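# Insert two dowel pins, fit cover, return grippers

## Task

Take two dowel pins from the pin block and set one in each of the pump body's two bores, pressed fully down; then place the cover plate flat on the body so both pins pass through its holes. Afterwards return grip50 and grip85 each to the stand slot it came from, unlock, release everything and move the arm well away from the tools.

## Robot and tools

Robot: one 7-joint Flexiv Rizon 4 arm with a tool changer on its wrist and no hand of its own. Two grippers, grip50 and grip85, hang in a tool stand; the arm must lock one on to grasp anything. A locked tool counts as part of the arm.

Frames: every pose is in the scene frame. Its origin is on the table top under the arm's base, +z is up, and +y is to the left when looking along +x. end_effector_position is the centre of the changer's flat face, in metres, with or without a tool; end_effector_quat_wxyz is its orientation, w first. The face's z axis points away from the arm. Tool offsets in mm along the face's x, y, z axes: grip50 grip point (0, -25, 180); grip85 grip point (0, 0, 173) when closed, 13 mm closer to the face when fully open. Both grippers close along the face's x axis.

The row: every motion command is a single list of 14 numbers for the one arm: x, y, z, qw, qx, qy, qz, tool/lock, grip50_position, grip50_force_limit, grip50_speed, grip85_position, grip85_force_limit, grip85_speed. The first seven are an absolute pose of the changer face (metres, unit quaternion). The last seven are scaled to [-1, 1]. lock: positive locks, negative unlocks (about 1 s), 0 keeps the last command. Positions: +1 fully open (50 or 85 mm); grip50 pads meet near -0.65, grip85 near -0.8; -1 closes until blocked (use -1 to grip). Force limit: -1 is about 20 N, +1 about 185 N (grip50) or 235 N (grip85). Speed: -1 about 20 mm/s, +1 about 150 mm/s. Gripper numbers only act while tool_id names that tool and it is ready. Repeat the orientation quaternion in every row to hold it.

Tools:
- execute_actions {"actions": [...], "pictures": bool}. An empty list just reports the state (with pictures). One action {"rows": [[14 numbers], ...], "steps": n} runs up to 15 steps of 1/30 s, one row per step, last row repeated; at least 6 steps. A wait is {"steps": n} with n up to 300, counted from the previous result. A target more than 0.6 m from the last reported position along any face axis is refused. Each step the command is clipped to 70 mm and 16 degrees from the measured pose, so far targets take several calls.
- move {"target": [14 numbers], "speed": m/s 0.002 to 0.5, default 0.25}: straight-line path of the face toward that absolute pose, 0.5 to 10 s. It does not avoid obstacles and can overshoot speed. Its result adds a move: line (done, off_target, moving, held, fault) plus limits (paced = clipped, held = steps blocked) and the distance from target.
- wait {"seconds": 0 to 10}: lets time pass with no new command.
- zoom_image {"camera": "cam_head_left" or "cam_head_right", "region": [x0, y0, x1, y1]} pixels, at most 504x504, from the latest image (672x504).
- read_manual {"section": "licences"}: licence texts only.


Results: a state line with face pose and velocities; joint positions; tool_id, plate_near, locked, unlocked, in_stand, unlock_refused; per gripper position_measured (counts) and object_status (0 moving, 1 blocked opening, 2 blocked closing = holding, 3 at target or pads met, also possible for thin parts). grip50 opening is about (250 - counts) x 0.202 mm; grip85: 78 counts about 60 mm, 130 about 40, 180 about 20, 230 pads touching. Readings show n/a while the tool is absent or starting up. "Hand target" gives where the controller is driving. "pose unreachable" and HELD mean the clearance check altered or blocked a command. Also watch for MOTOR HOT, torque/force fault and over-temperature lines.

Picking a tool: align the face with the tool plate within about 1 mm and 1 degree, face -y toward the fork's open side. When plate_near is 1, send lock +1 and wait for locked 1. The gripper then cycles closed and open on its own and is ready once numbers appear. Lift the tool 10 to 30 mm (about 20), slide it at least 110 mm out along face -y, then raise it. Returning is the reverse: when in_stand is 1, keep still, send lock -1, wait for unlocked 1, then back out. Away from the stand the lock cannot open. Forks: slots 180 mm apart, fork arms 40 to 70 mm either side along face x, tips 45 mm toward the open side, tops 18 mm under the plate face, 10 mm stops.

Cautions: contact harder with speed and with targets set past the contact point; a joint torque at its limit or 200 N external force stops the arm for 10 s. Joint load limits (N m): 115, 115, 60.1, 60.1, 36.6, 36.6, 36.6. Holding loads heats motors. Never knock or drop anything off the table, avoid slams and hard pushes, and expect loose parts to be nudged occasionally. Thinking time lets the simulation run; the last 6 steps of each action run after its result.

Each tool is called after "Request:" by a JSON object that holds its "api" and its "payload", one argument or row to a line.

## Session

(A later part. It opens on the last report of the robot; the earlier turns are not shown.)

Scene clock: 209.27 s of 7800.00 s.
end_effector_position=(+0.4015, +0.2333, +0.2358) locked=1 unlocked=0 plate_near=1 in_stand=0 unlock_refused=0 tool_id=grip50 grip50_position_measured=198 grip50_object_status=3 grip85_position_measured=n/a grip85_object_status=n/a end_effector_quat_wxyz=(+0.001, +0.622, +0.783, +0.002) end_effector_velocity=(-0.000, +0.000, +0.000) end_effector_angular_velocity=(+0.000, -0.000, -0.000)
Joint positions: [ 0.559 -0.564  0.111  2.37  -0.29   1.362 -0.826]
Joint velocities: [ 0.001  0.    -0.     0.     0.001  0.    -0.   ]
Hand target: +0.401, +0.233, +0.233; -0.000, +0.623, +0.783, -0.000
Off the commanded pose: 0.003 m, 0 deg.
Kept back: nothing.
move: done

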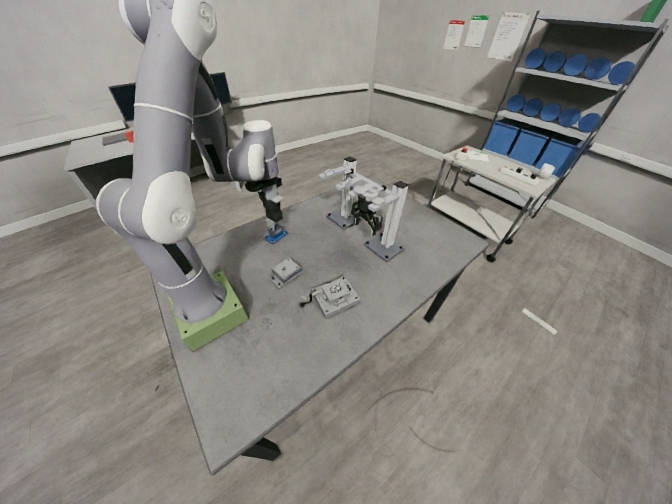

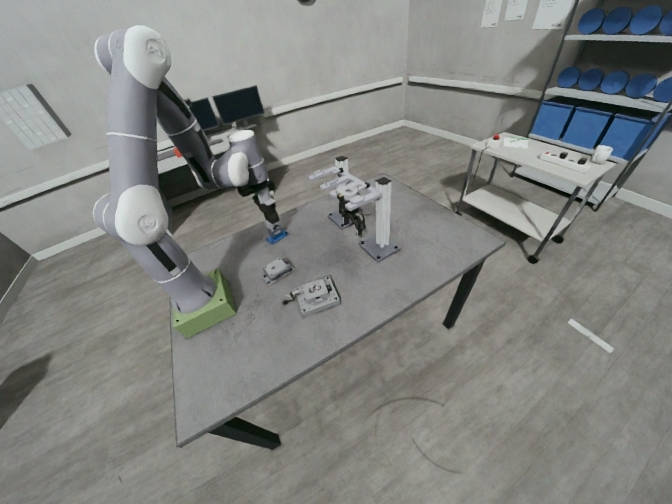

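Floor at .2365. Grip at .237; pin contact then ≈.2665.

Request:
{"api": "move", "payload": {
  "target": [0.4009,0.2326,0.2372,0,0.6225,0.7826,0,0,-0.3,1,-1,0,0,0],
  "speed": 0.005
}}

Request:
{"api": "move", "payload": {
  "target": [0.4009,0.2326,0.2372,0,0.6225,0.7826,0,0,-1,1,-1,0,0,0]
}}

Request:
{"api": "move", "payload": {
  "target": [0.4009,0.2326,0.29,0,0.6225,0.7826,0,0,-1,1,-1,0,0,0],
  "speed": 0.03
}}

Request:
{"api": "move", "payload": {
  "target": [0.395,-0.2075,0.29,0,0.3827,0.9239,0,0,-1,1,-1,0,0,0]
}}

Request:
{"api": "move", "payload": {
  "target": [0.395,-0.2075,0.268,0,0.3827,0.9239,0,0,-1,1,-1,0,0,0],
  "speed": 0.02
}}

Request:
{"api": "zoom_image", "payload": {
  "camera": "cam_head_left",
  "region": [318, 273, 348, 303]
}}

Request:
{"api": "zoom_image", "payload": {
  "camera": "cam_head_right",
  "region": [298, 273, 328, 303]
}}

Scene clock: 210.37 s of 7800.00 s.
end_effector_position=(+0.4009, +0.2326, +0.2371) locked=1 unlocked=0 plate_near=1 in_stand=0 unlock_refused=0 tool_id=grip50 grip50_position_measured=198 grip50_object_status=3 grip85_position_measured=n/a grip85_object_status=n/a end_effector_quat_wxyz=(-0.000, +0.623, +0.783, +0.000) end_effector_velocity=(+0.000, -0.000, +0.000) end_effector_angular_velocity=(-0.000, -0.000, +0.001)
Joint positions: [ 0.553 -0.559  0.118  2.369 -0.289  1.351 -0.827]
Joint velocities: [-0.  0.  0.  0. -0.  0. -0.]
Hand target: +0.401, +0.233, +0.237; +0.000, +0.623, +0.783, -0.000
Off the commanded pose: 0.000 m, 0 deg.
Kept back: nothing.
move: done

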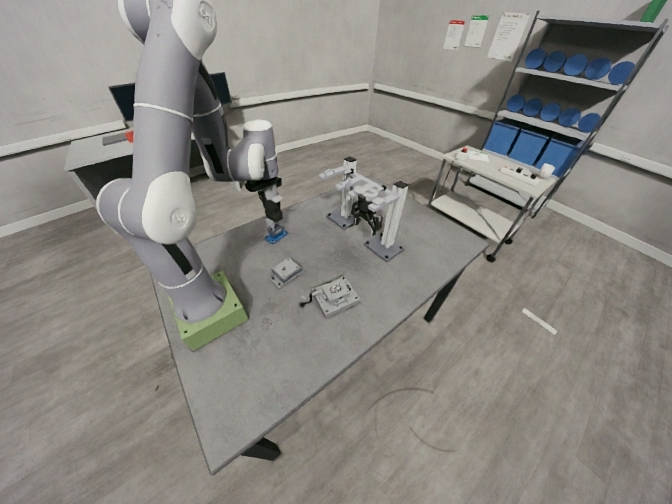

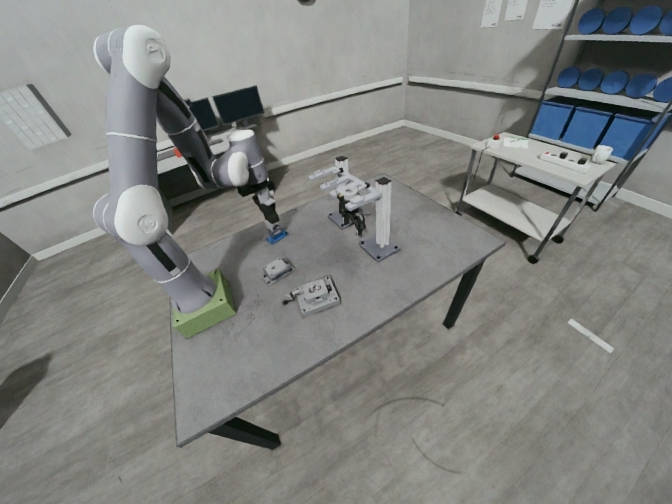

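Scene clock: 211.13 s of 7800.00 s.
end_effector_position=(+0.4008, +0.2327, +0.2371) locked=1 unlocked=0 plate_near=1 in_stand=0 unlock_refused=0 tool_id=grip50 grip50_position_measured=252 grip50_object_status=3 grip85_position_measured=n/a grip85_object_status=n/a end_effector_quat_wxyz=(-0.000, +0.622, +0.783, +0.000) end_effector_velocity=(-0.000, -0.000, -0.000) end_effector_angular_velocity=(-0.000, -0.000, +0.001)
Joint positions: [ 0.553 -0.559  0.118  2.369 -0.289  1.351 -0.827]
Joint velocities: [ 0.     0.    -0.     0.    -0.001 -0.    -0.   ]
Hand target: +0.401, +0.233, +0.237; +0.000, +0.623, +0.783, +0.000
Off the commanded pose: 0.000 m, 0 deg.
Kept back: nothing.
move: done

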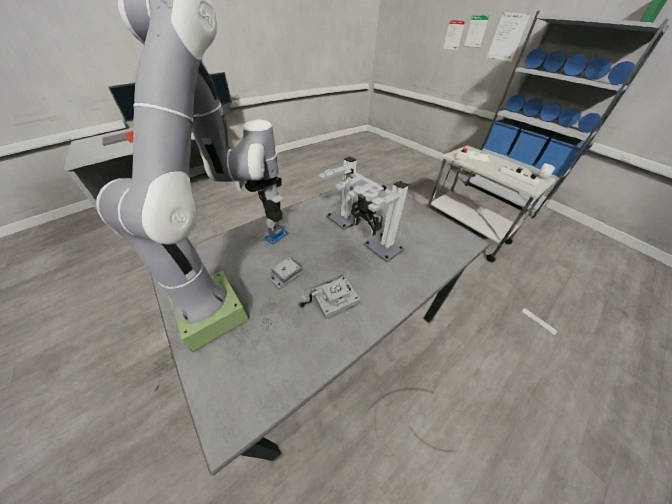

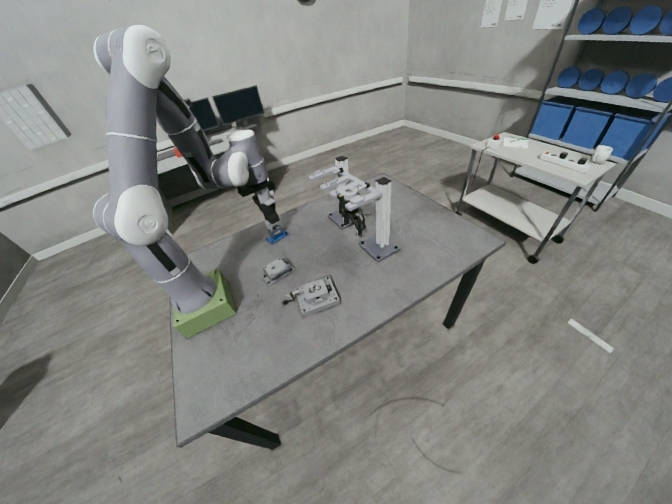

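Scene clock: 213.13 s of 7800.00 s.
end_effector_position=(+0.4009, +0.2326, +0.2901) locked=1 unlocked=0 plate_near=1 in_stand=0 unlock_refused=0 tool_id=grip50 grip50_position_measured=252 grip50_object_status=3 grip85_position_measured=n/a grip85_object_status=n/a end_effector_quat_wxyz=(+0.000, +0.622, +0.783, +0.000) end_effector_velocity=(-0.000, -0.000, -0.000) end_effector_angular_velocity=(+0.000, +0.000, +0.000)
Joint positions: [ 0.486 -0.414  0.211  2.354 -0.228  1.186 -0.872]
Joint velocities: [-0.001 -0.     0.001 -0.     0.001 -0.    -0.001]
Hand target: +0.401, +0.233, +0.290; +0.000, +0.622, +0.783, -0.000
Off the commanded pose: 0.000 m, 0 deg.
Kept back: nothing.
move: done

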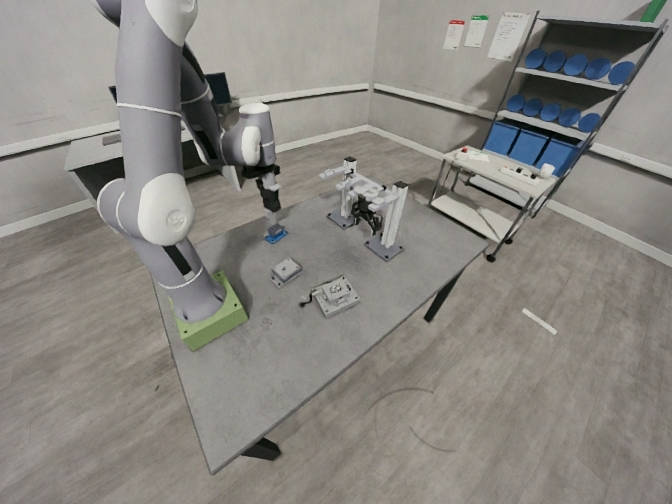

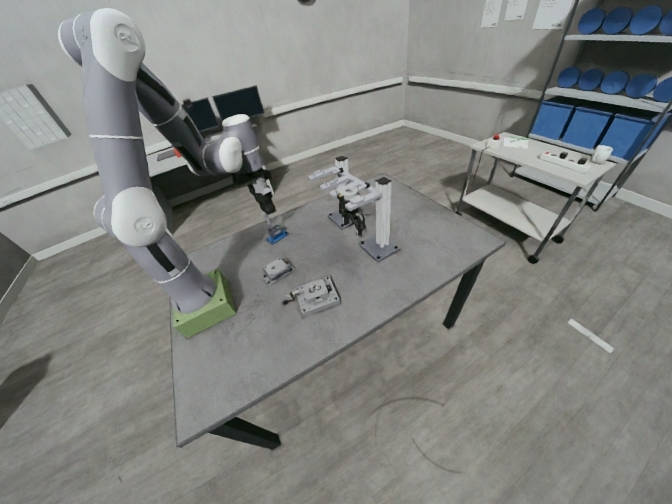

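Scene clock: 215.30 s of 7800.00 s.
end_effector_position=(+0.3955, -0.2077, +0.2900) locked=1 unlocked=0 plate_near=1 in_stand=0 unlock_refused=0 tool_id=grip50 grip50_position_measured=252 grip50_object_status=3 grip85_position_measured=n/a grip85_object_status=n/a end_effector_quat_wxyz=(+0.002, +0.383, +0.924, -0.001) end_effector_velocity=(+0.000, +0.000, +0.000) end_effector_angular_velocity=(+0.000, -0.000, +0.000)
Joint positions: [-0.452 -0.389  0.156  2.399 -0.162  1.215 -2.478]
Joint velocities: [ 0.001  0.    -0.    -0.     0.    -0.     0.   ]
Hand target: +0.395, -0.208, +0.290; +0.001, +0.383, +0.924, -0.001
Off the commanded pose: 0.000 m, 0 deg.
Kept back: nothing.
move: done

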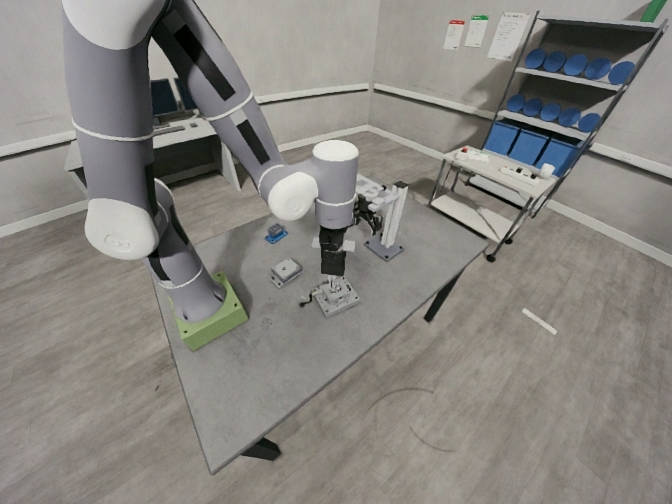

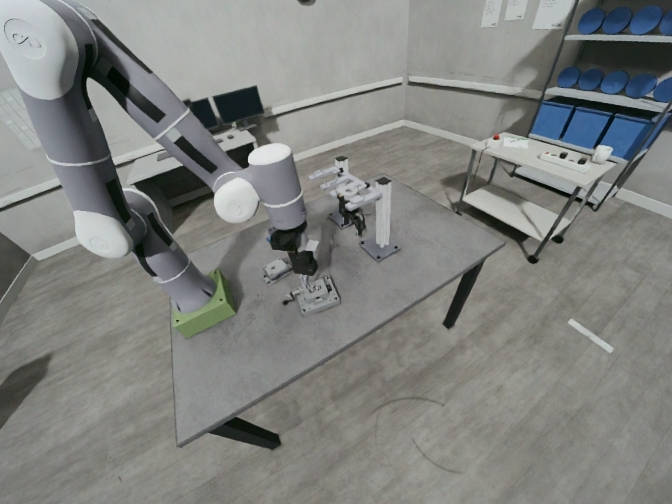

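Scene clock: 216.63 s of 7800.00 s.
end_effector_position=(+0.3950, -0.2075, +0.2680) locked=1 unlocked=0 plate_near=1 in_stand=0 unlock_refused=0 tool_id=grip50 grip50_position_measured=252 grip50_object_status=3 grip85_position_measured=n/a grip85_object_status=n/a end_effector_quat_wxyz=(-0.000, +0.383, +0.924, +0.000) end_effector_velocity=(+0.000, -0.000, -0.000) end_effector_angular_velocity=(-0.000, +0.000, -0.000)
Joint positions: [-0.433 -0.452  0.129  2.406 -0.18   1.282 -2.465]
Joint velocities: [ 0.001  0.    -0.001 -0.     0.    -0.    -0.   ]
Hand target: +0.395, -0.208, +0.268; -0.000, +0.383, +0.924, +0.000
Off the commanded pose: 0.000 m, 0 deg.
Kept back: nothing.
move: done

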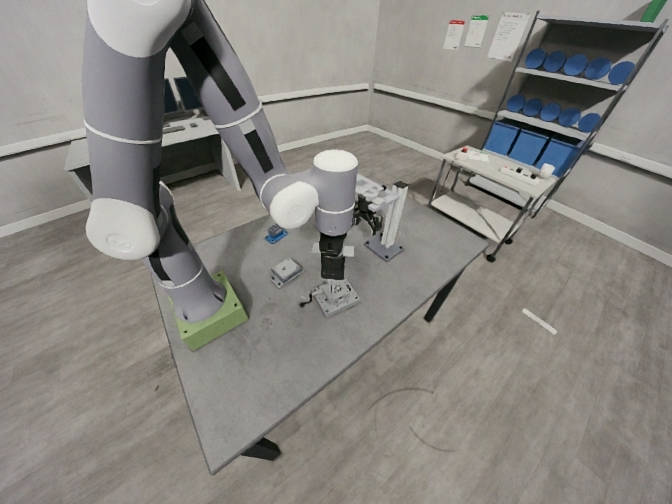

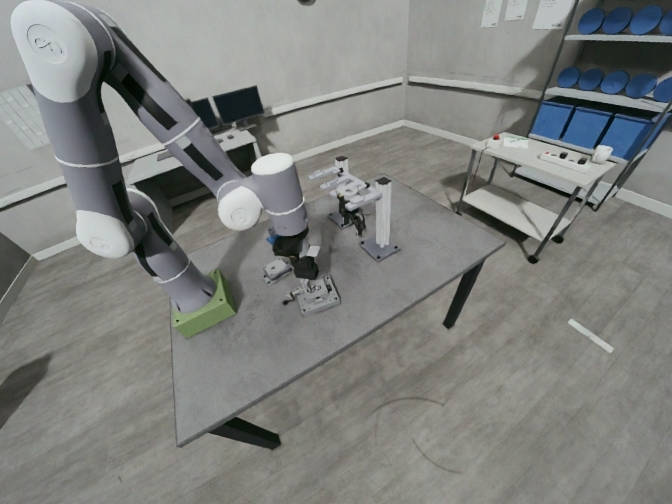

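Region (318, 273, 348, 303) of cam_head_left's 672x504 image, scaled by 16.800, with more detail than that image has.

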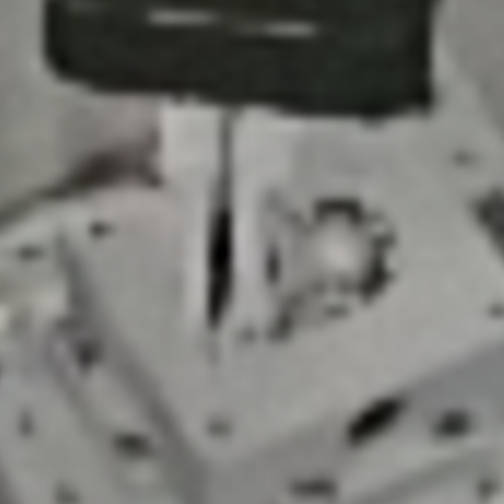

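Region (298, 273, 328, 303) of cam_head_right's 672x504 image, scaled by 16.800, with more detail than that image has.

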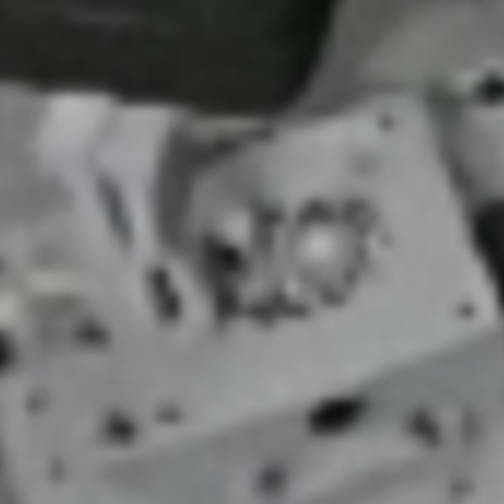

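Request:
{"api": "move", "payload": {
  "target": [0.395,-0.2075,0.2655,0,0.3827,0.9239,0,0,-1,1,-1,0,0,0],
  "speed": 0.002
}}

Request:
{"api": "zoom_image", "payload": {
  "camera": "cam_head_left",
  "region": [322, 284, 340, 302]
}}

Request:
{"api": "zoom_image", "payload": {
  "camera": "cam_head_right",
  "region": [300, 284, 318, 302]
}}

Scene clock: 218.33 s of 7800.00 s.
end_effector_position=(+0.3950, -0.2075, +0.2656) locked=1 unlocked=0 plate_near=1 in_stand=0 unlock_refused=0 tool_id=grip50 grip50_position_measured=252 grip50_object_status=3 grip85_position_measured=n/a grip85_object_status=n/a end_effector_quat_wxyz=(-0.000, +0.383, +0.924, -0.000) end_effector_velocity=(+0.000, +0.000, -0.000) end_effector_angular_velocity=(-0.000, +0.000, +0.002)
Joint positions: [-0.428 -0.459  0.123  2.406 -0.18   1.29  -2.465]
Joint velocities: [ 0.    -0.    -0.    -0.    -0.001 -0.    -0.001]
Hand target: +0.395, -0.208, +0.265; -0.000, +0.383, +0.924, +0.000
Off the commanded pose: 0.000 m, 0 deg.
Kept back: nothing.
move: done

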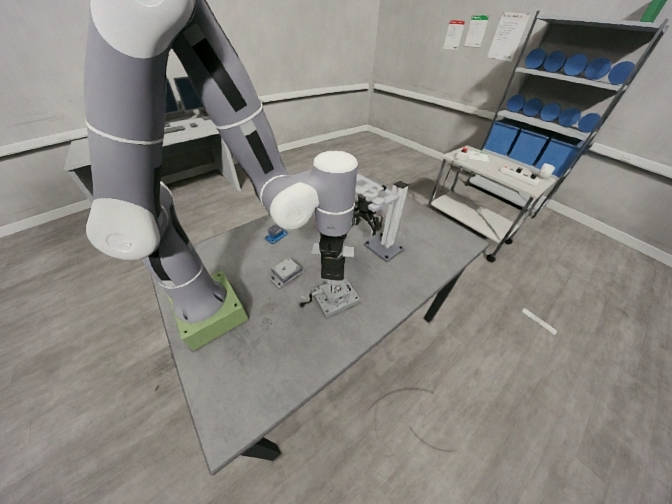

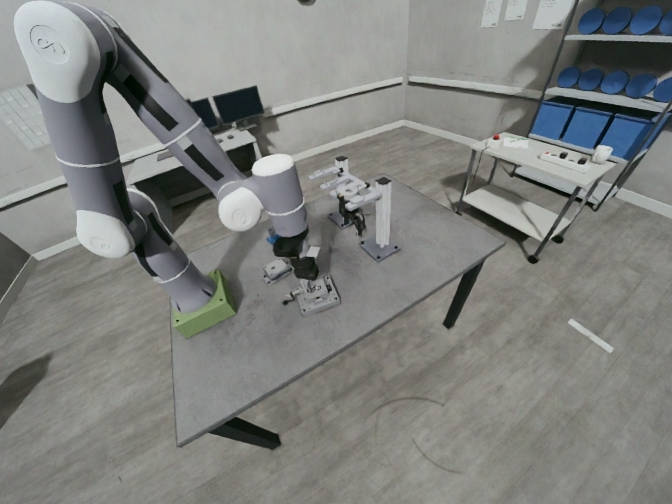

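Region (322, 284, 340, 302) of cam_head_left's 672x504 image, scaled by 28.000, with more detail than that image has.

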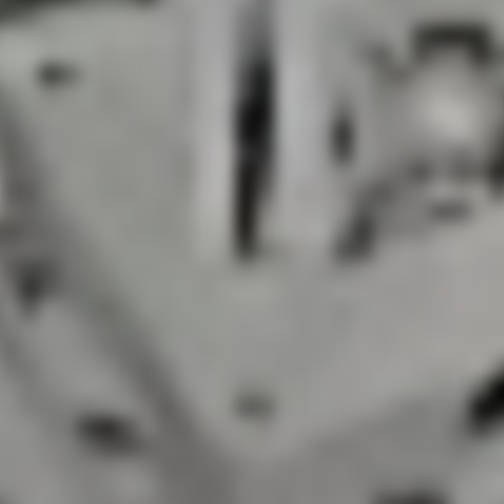

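Region (300, 284, 318, 302) of cam_head_right's 672x504 image, scaled by 28.000, with more detail than that image has.

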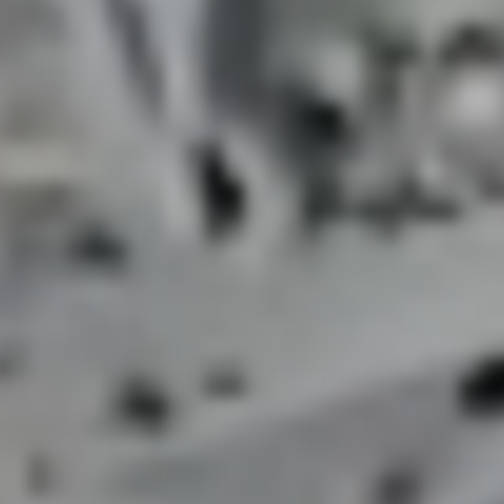

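No contact yet; continue.

Request:
{"api": "move", "payload": {
  "target": [0.395,-0.2075,0.264,0,0.3827,0.9239,0,0,-1,1,-1,0,0,0],
  "speed": 0.002
}}

Request:
{"api": "move", "payload": {
  "target": [0.395,-0.2075,0.2625,0,0.3827,0.9239,0,0,-1,1,-1,0,0,0],
  "speed": 0.002
}}

Scene clock: 219.57 s of 7800.00 s.
end_effector_position=(+0.3950, -0.2075, +0.2641) locked=1 unlocked=0 plate_near=1 in_stand=0 unlock_refused=0 tool_id=grip50 grip50_position_measured=252 grip50_object_status=3 grip85_position_measured=n/a grip85_object_status=n/a end_effector_quat_wxyz=(-0.000, +0.383, +0.924, -0.000) end_effector_velocity=(+0.000, -0.000, +0.000) end_effector_angular_velocity=(-0.000, -0.000, +0.001)
Joint positions: [-0.425 -0.463  0.12   2.407 -0.18   1.295 -2.465]
Joint velocities: [ 0.    -0.    -0.    -0.    -0.001  0.    -0.001]
Hand target: +0.395, -0.208, +0.264; -0.000, +0.383, +0.924, +0.000
Off the commanded pose: 0.000 m, 0 deg.
Kept back: nothing.
move: done

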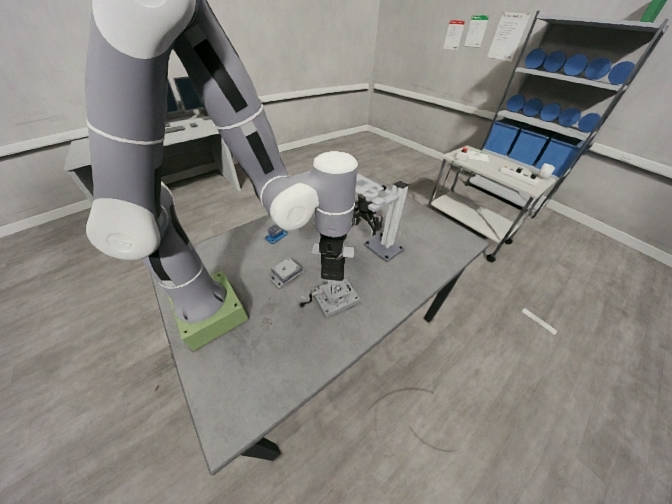

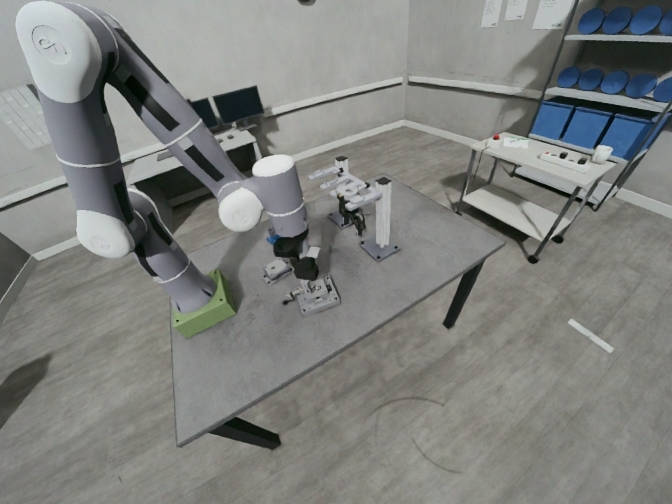

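Scene clock: 220.57 s of 7800.00 s.
end_effector_position=(+0.3950, -0.2075, +0.2626) locked=1 unlocked=0 plate_near=1 in_stand=0 unlock_refused=0 tool_id=grip50 grip50_position_measured=252 grip50_object_status=3 grip85_position_measured=n/a grip85_object_status=n/a end_effector_quat_wxyz=(-0.000, +0.383, +0.924, -0.000) end_effector_velocity=(-0.000, +0.000, -0.000) end_effector_angular_velocity=(-0.000, +0.000, +0.000)
Joint positions: [-0.422 -0.467  0.118  2.407 -0.18   1.299 -2.465]
Joint velocities: [ 0. -0. -0.  0. -0. -0.  0.]
Hand target: +0.395, -0.208, +0.263; -0.000, +0.383, +0.924, +0.000
Off the commanded pose: 0.000 m, 0 deg.
Kept back: nothing.
move: done

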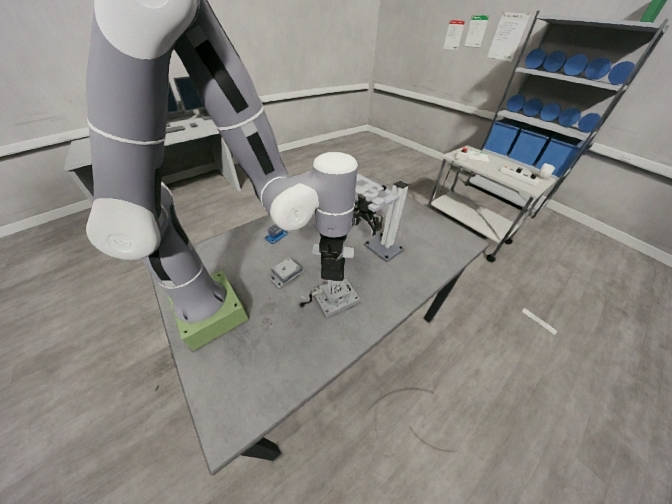

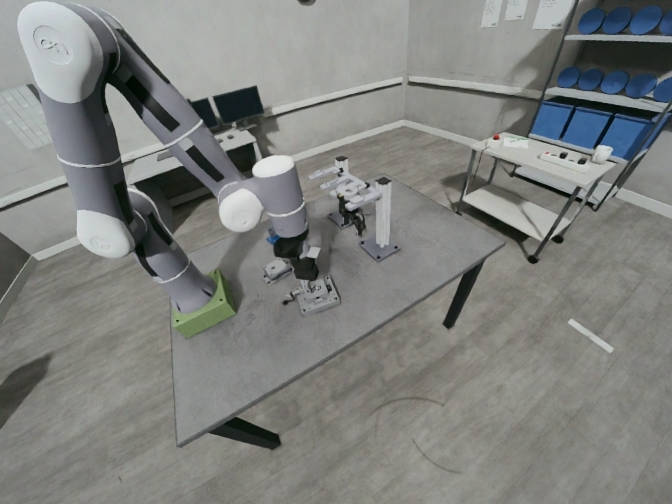

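Request:
{"api": "move", "payload": {
  "target": [0.395,-0.2075,0.260,0,0.3827,0.9239,0,0,-1,1,-1,0,0,0],
  "speed": 0.002
}}

Request:
{"api": "move", "payload": {
  "target": [0.395,-0.2075,0.258,0,0.3827,0.9239,0,0,-1,1,-1,0,0,0],
  "speed": 0.002
}}

Request:
{"api": "move", "payload": {
  "target": [0.395,-0.2075,0.259,0,0.3827,0.9239,0,0,-0.3,1,-1,0,0,0],
  "speed": 0.002
}}

Request:
{"api": "move", "payload": {
  "target": [0.395,-0.2075,0.32,0,0.3827,0.9239,0,0,-0.3,1,-1,0,0,0],
  "speed": 0.05
}}

Request:
{"api": "zoom_image", "payload": {
  "camera": "cam_head_left",
  "region": [318, 273, 348, 303]
}}

Request:
{"api": "zoom_image", "payload": {
  "camera": "cam_head_left",
  "region": [262, 220, 292, 250]
}}

Scene clock: 222.57 s of 7800.00 s.
end_effector_position=(+0.3950, -0.2074, +0.2611) locked=1 unlocked=0 plate_near=1 in_stand=0 unlock_refused=0 tool_id=grip50 grip50_position_measured=252 grip50_object_status=3 grip85_position_measured=n/a grip85_object_status=n/a end_effector_quat_wxyz=(+0.001, +0.383, +0.924, -0.000) end_effector_velocity=(+0.000, -0.000, +0.000) end_effector_angular_velocity=(-0.000, -0.001, +0.001)
Joint positions: [-0.418 -0.472  0.113  2.408 -0.18   1.306 -2.464]
Joint velocities: [ 0.     0.    -0.    -0.     0.001 -0.    -0.002]
Hand target: +0.395, -0.207, +0.260; -0.000, +0.383, +0.924, +0.000
Off the commanded pose: 0.001 m, 0 deg.
Kept back: nothing.
move: done

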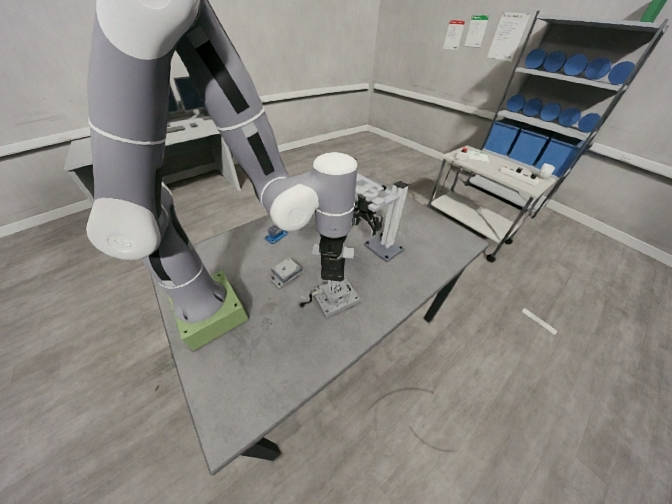

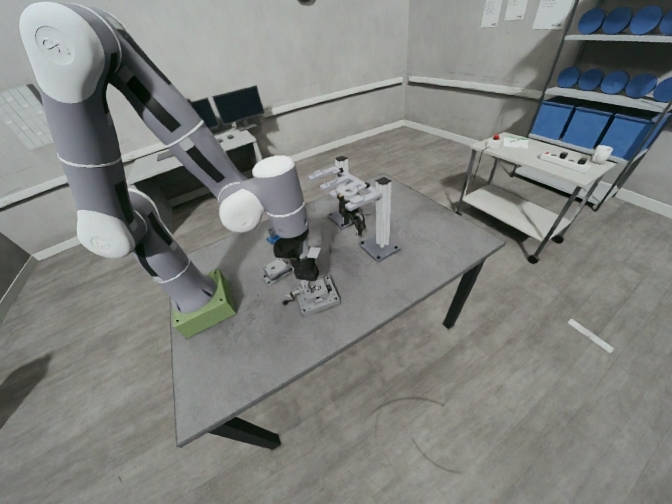

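Scene clock: 224.37 s of 7800.00 s.
end_effector_position=(+0.3951, -0.2073, +0.2596) locked=1 unlocked=0 plate_near=1 in_stand=0 unlock_refused=0 tool_id=grip50 grip50_position_measured=251 grip50_object_status=3 grip85_position_measured=n/a grip85_object_status=n/a end_effector_quat_wxyz=(+0.001, +0.383, +0.924, -0.000) end_effector_velocity=(+0.000, +0.000, +0.000) end_effector_angular_velocity=(+0.000, -0.000, +0.001)
Joint positions: [-0.415 -0.476  0.11   2.408 -0.18   1.312 -2.464]
Joint velocities: [ 0.  0.  0. -0. -0. -0. -0.]
Hand target: +0.395, -0.207, +0.258; -0.000, +0.383, +0.924, +0.000
Off the commanded pose: 0.002 m, 0 deg.
Kept back: nothing.
move: done

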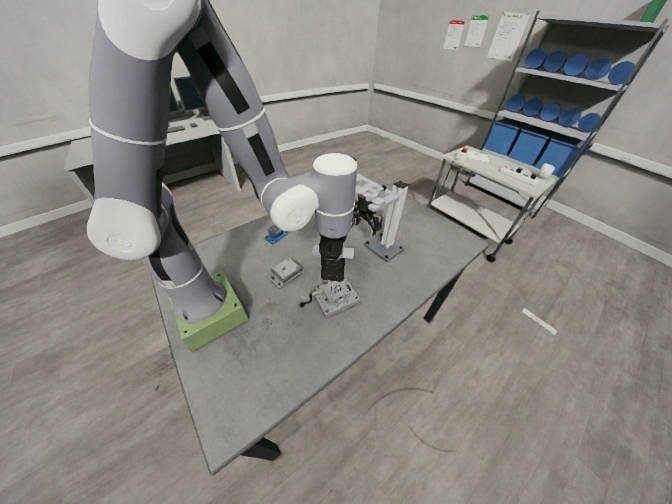

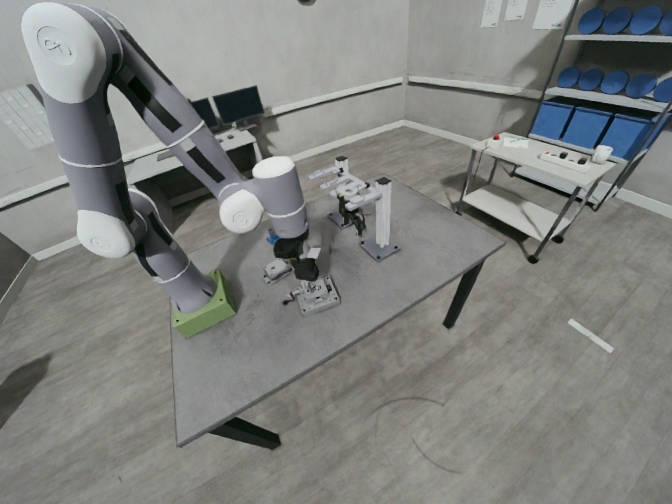

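Scene clock: 225.13 s of 7800.00 s.
end_effector_position=(+0.3951, -0.2075, +0.2591) locked=1 unlocked=0 plate_near=1 in_stand=0 unlock_refused=0 tool_id=grip50 grip50_position_measured=198 grip50_object_status=0 grip85_position_measured=n/a grip85_object_status=n/a end_effector_quat_wxyz=(+0.000, +0.383, +0.924, +0.000) end_effector_velocity=(-0.000, -0.000, -0.000) end_effector_angular_velocity=(+0.000, +0.000, -0.001)
Joint positions: [-0.416 -0.478  0.111  2.408 -0.18   1.311 -2.464]
Joint velocities: [-0. -0. -0.  0.  0.  0.  0.]
Hand target: +0.395, -0.208, +0.259; +0.000, +0.383, +0.924, -0.000
Off the commanded pose: 0.000 m, 0 deg.
Kept back: nothing.
move: done

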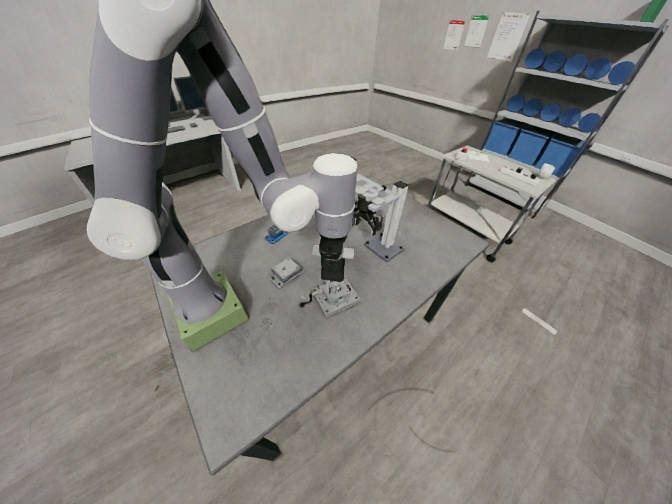

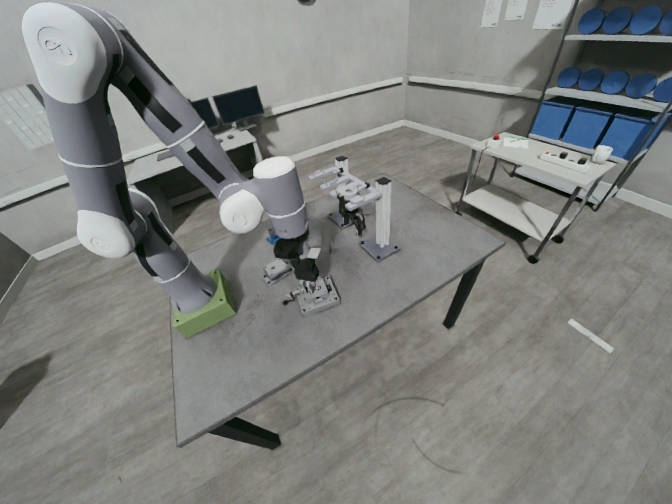

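Scene clock: 226.63 s of 7800.00 s.
end_effector_position=(+0.3950, -0.2075, +0.3202) locked=1 unlocked=0 plate_near=1 in_stand=0 unlock_refused=0 tool_id=grip50 grip50_position_measured=198 grip50_object_status=3 grip85_position_measured=n/a grip85_object_status=n/a end_effector_quat_wxyz=(+0.000, +0.383, +0.924, -0.000) end_effector_velocity=(+0.000, +0.000, +0.000) end_effector_angular_velocity=(-0.000, -0.000, +0.001)
Joint positions: [-0.469 -0.304  0.185  2.381 -0.114  1.11  -2.511]
Joint velocities: [-0.    -0.     0.001 -0.    -0.    -0.    -0.   ]
Hand target: +0.395, -0.207, +0.320; +0.000, +0.383, +0.924, -0.000
Off the commanded pose: 0.000 m, 0 deg.
Kept back: nothing.
move: done

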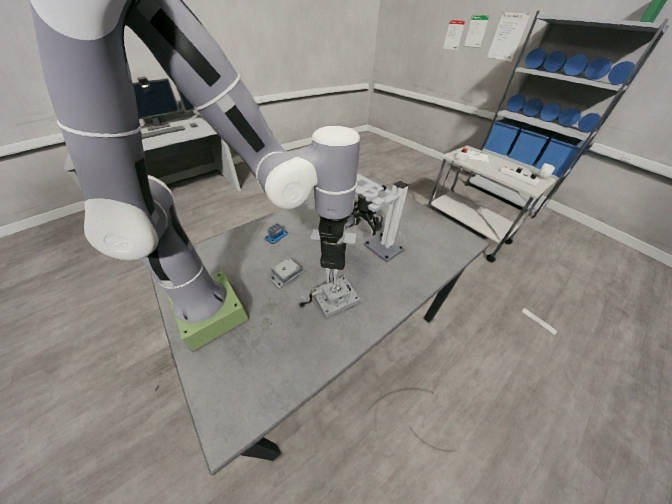

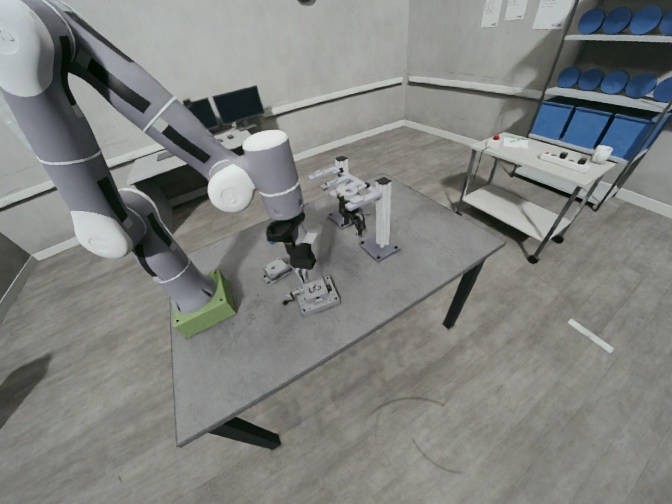

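Region (318, 273, 348, 303) of cam_head_left's 672x504 image, scaled by 16.800, with more detail than that image has.

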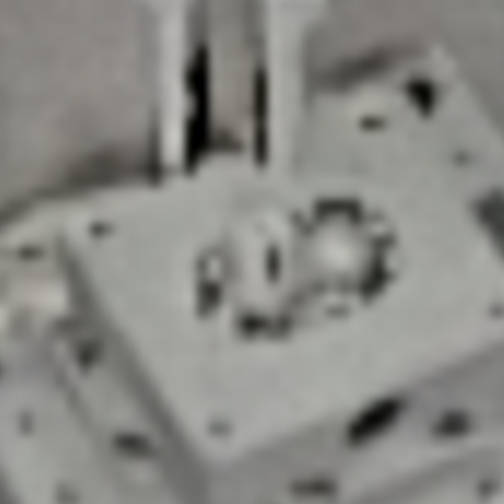

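Region (262, 220, 292, 250) of cam_head_left's 672x504 image, scaled by 16.800, with more detail than that image has.

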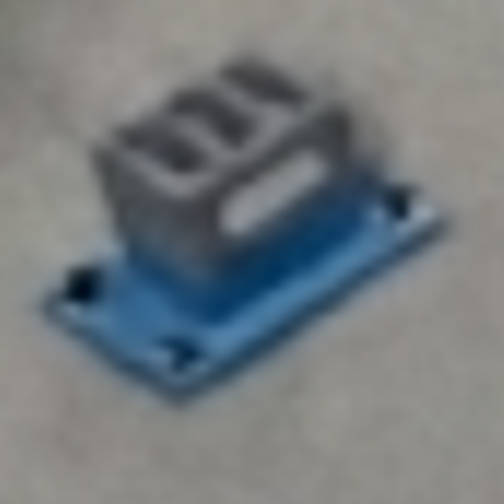

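Request:
{"api": "move", "payload": {
  "target": [0.395,-0.2075,0.285,0,0.3827,0.9239,0,0,-1,1,0,0,0,0],
  "speed": 0.05
}}

Request:
{"api": "move", "payload": {
  "target": [0.395,-0.2075,0.276,0,0.3827,0.9239,0,0,-1,1,0,0,0,0],
  "speed": 0.003
}}

Request:
{"api": "move", "payload": {
  "target": [0.395,-0.2075,0.273,0,0.3827,0.9239,0,0,-1,1,0,0,0,0],
  "speed": 0.003
}}

Scene clock: 227.87 s of 7800.00 s.
end_effector_position=(+0.3949, -0.2075, +0.2849) locked=1 unlocked=0 plate_near=1 in_stand=0 unlock_refused=0 tool_id=grip50 grip50_position_measured=259 grip50_object_status=3 grip85_position_measured=n/a grip85_object_status=n/a end_effector_quat_wxyz=(-0.000, +0.383, +0.924, +0.000) end_effector_velocity=(-0.000, +0.000, -0.000) end_effector_angular_velocity=(+0.000, +0.000, +0.000)
Joint positions: [-0.443 -0.402  0.147  2.4   -0.155  1.226 -2.483]
Joint velocities: [ 0.001  0.    -0.     0.     0.001  0.    -0.   ]
Hand target: +0.395, -0.208, +0.285; -0.000, +0.383, +0.924, +0.000
Off the commanded pose: 0.000 m, 0 deg.
Kept back: nothing.
move: done

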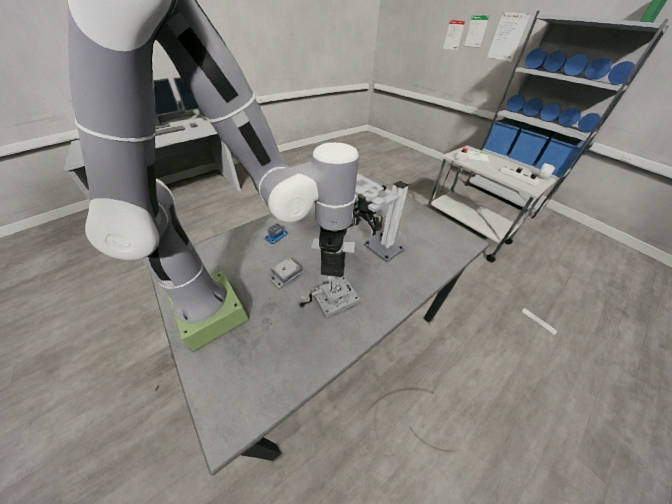

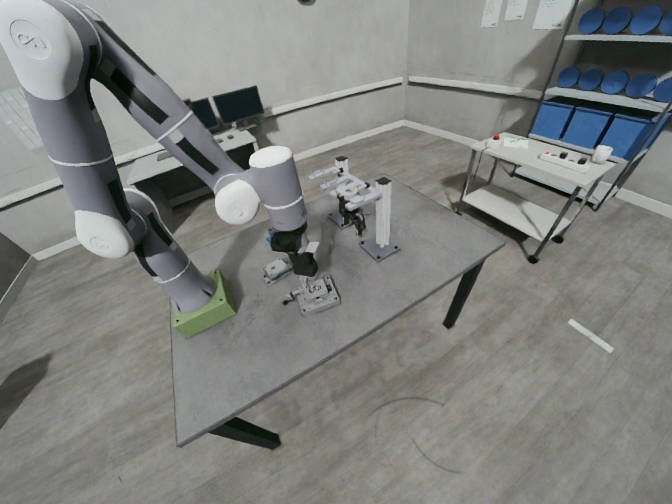

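Scene clock: 231.03 s of 7800.00 s.
end_effector_position=(+0.3950, -0.2075, +0.2761) locked=1 unlocked=0 plate_near=1 in_stand=0 unlock_refused=0 tool_id=grip50 grip50_position_measured=259 grip50_object_status=3 grip85_position_measured=n/a grip85_object_status=n/a end_effector_quat_wxyz=(+0.000, +0.383, +0.924, +0.000) end_effector_velocity=(+0.000, -0.000, +0.000) end_effector_angular_velocity=(-0.000, -0.000, -0.000)
Joint positions: [-0.429 -0.427  0.131  2.403 -0.159  1.255 -2.48 ]
Joint velocities: [ 0.001  0.    -0.    -0.     0.    -0.     0.001]
Hand target: +0.395, -0.208, +0.276; -0.000, +0.383, +0.924, +0.000
Off the commanded pose: 0.000 m, 0 deg.
Kept back: nothing.
move: done

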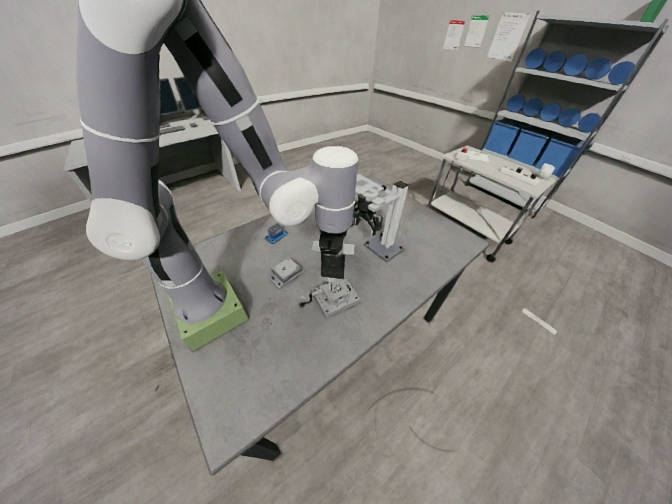

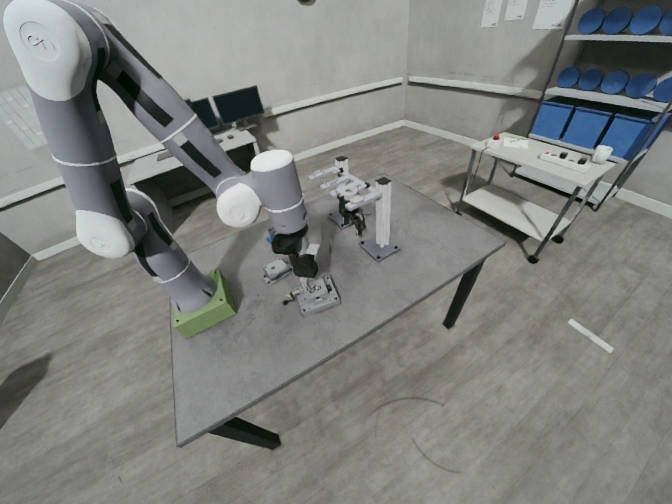

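Scene clock: 232.30 s of 7800.00 s.
end_effector_position=(+0.3950, -0.2075, +0.2731) locked=1 unlocked=0 plate_near=1 in_stand=0 unlock_refused=0 tool_id=grip50 grip50_position_measured=259 grip50_object_status=3 grip85_position_measured=n/a grip85_object_status=n/a end_effector_quat_wxyz=(+0.000, +0.383, +0.924, +0.000) end_effector_velocity=(+0.000, +0.000, +0.000) end_effector_angular_velocity=(-0.000, -0.000, -0.001)
Joint positions: [-0.423 -0.436  0.125  2.404 -0.159  1.265 -2.479]
Joint velocities: [ 0.001  0.    -0.    -0.     0.    -0.     0.002]
Hand target: +0.395, -0.208, +0.273; -0.000, +0.383, +0.924, +0.000
Off the commanded pose: 0.000 m, 0 deg.
Kept back: nothing.
move: done

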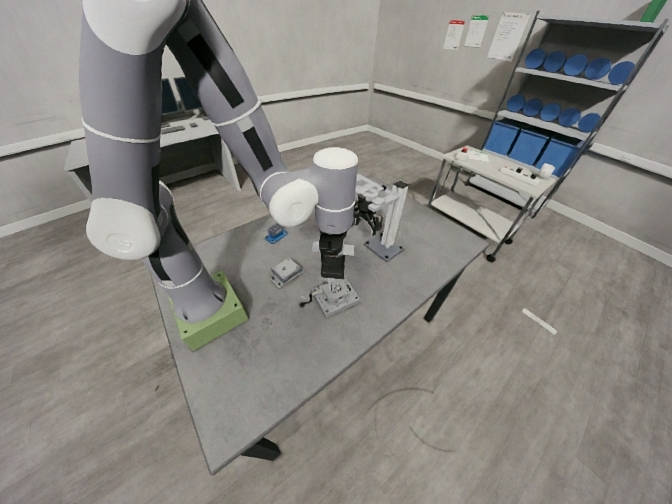

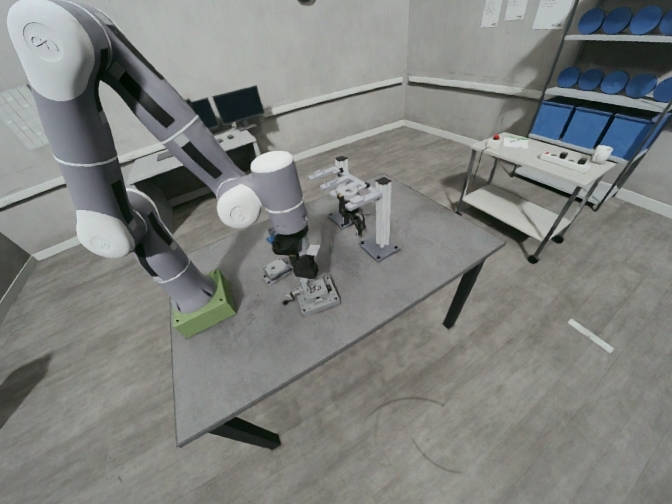

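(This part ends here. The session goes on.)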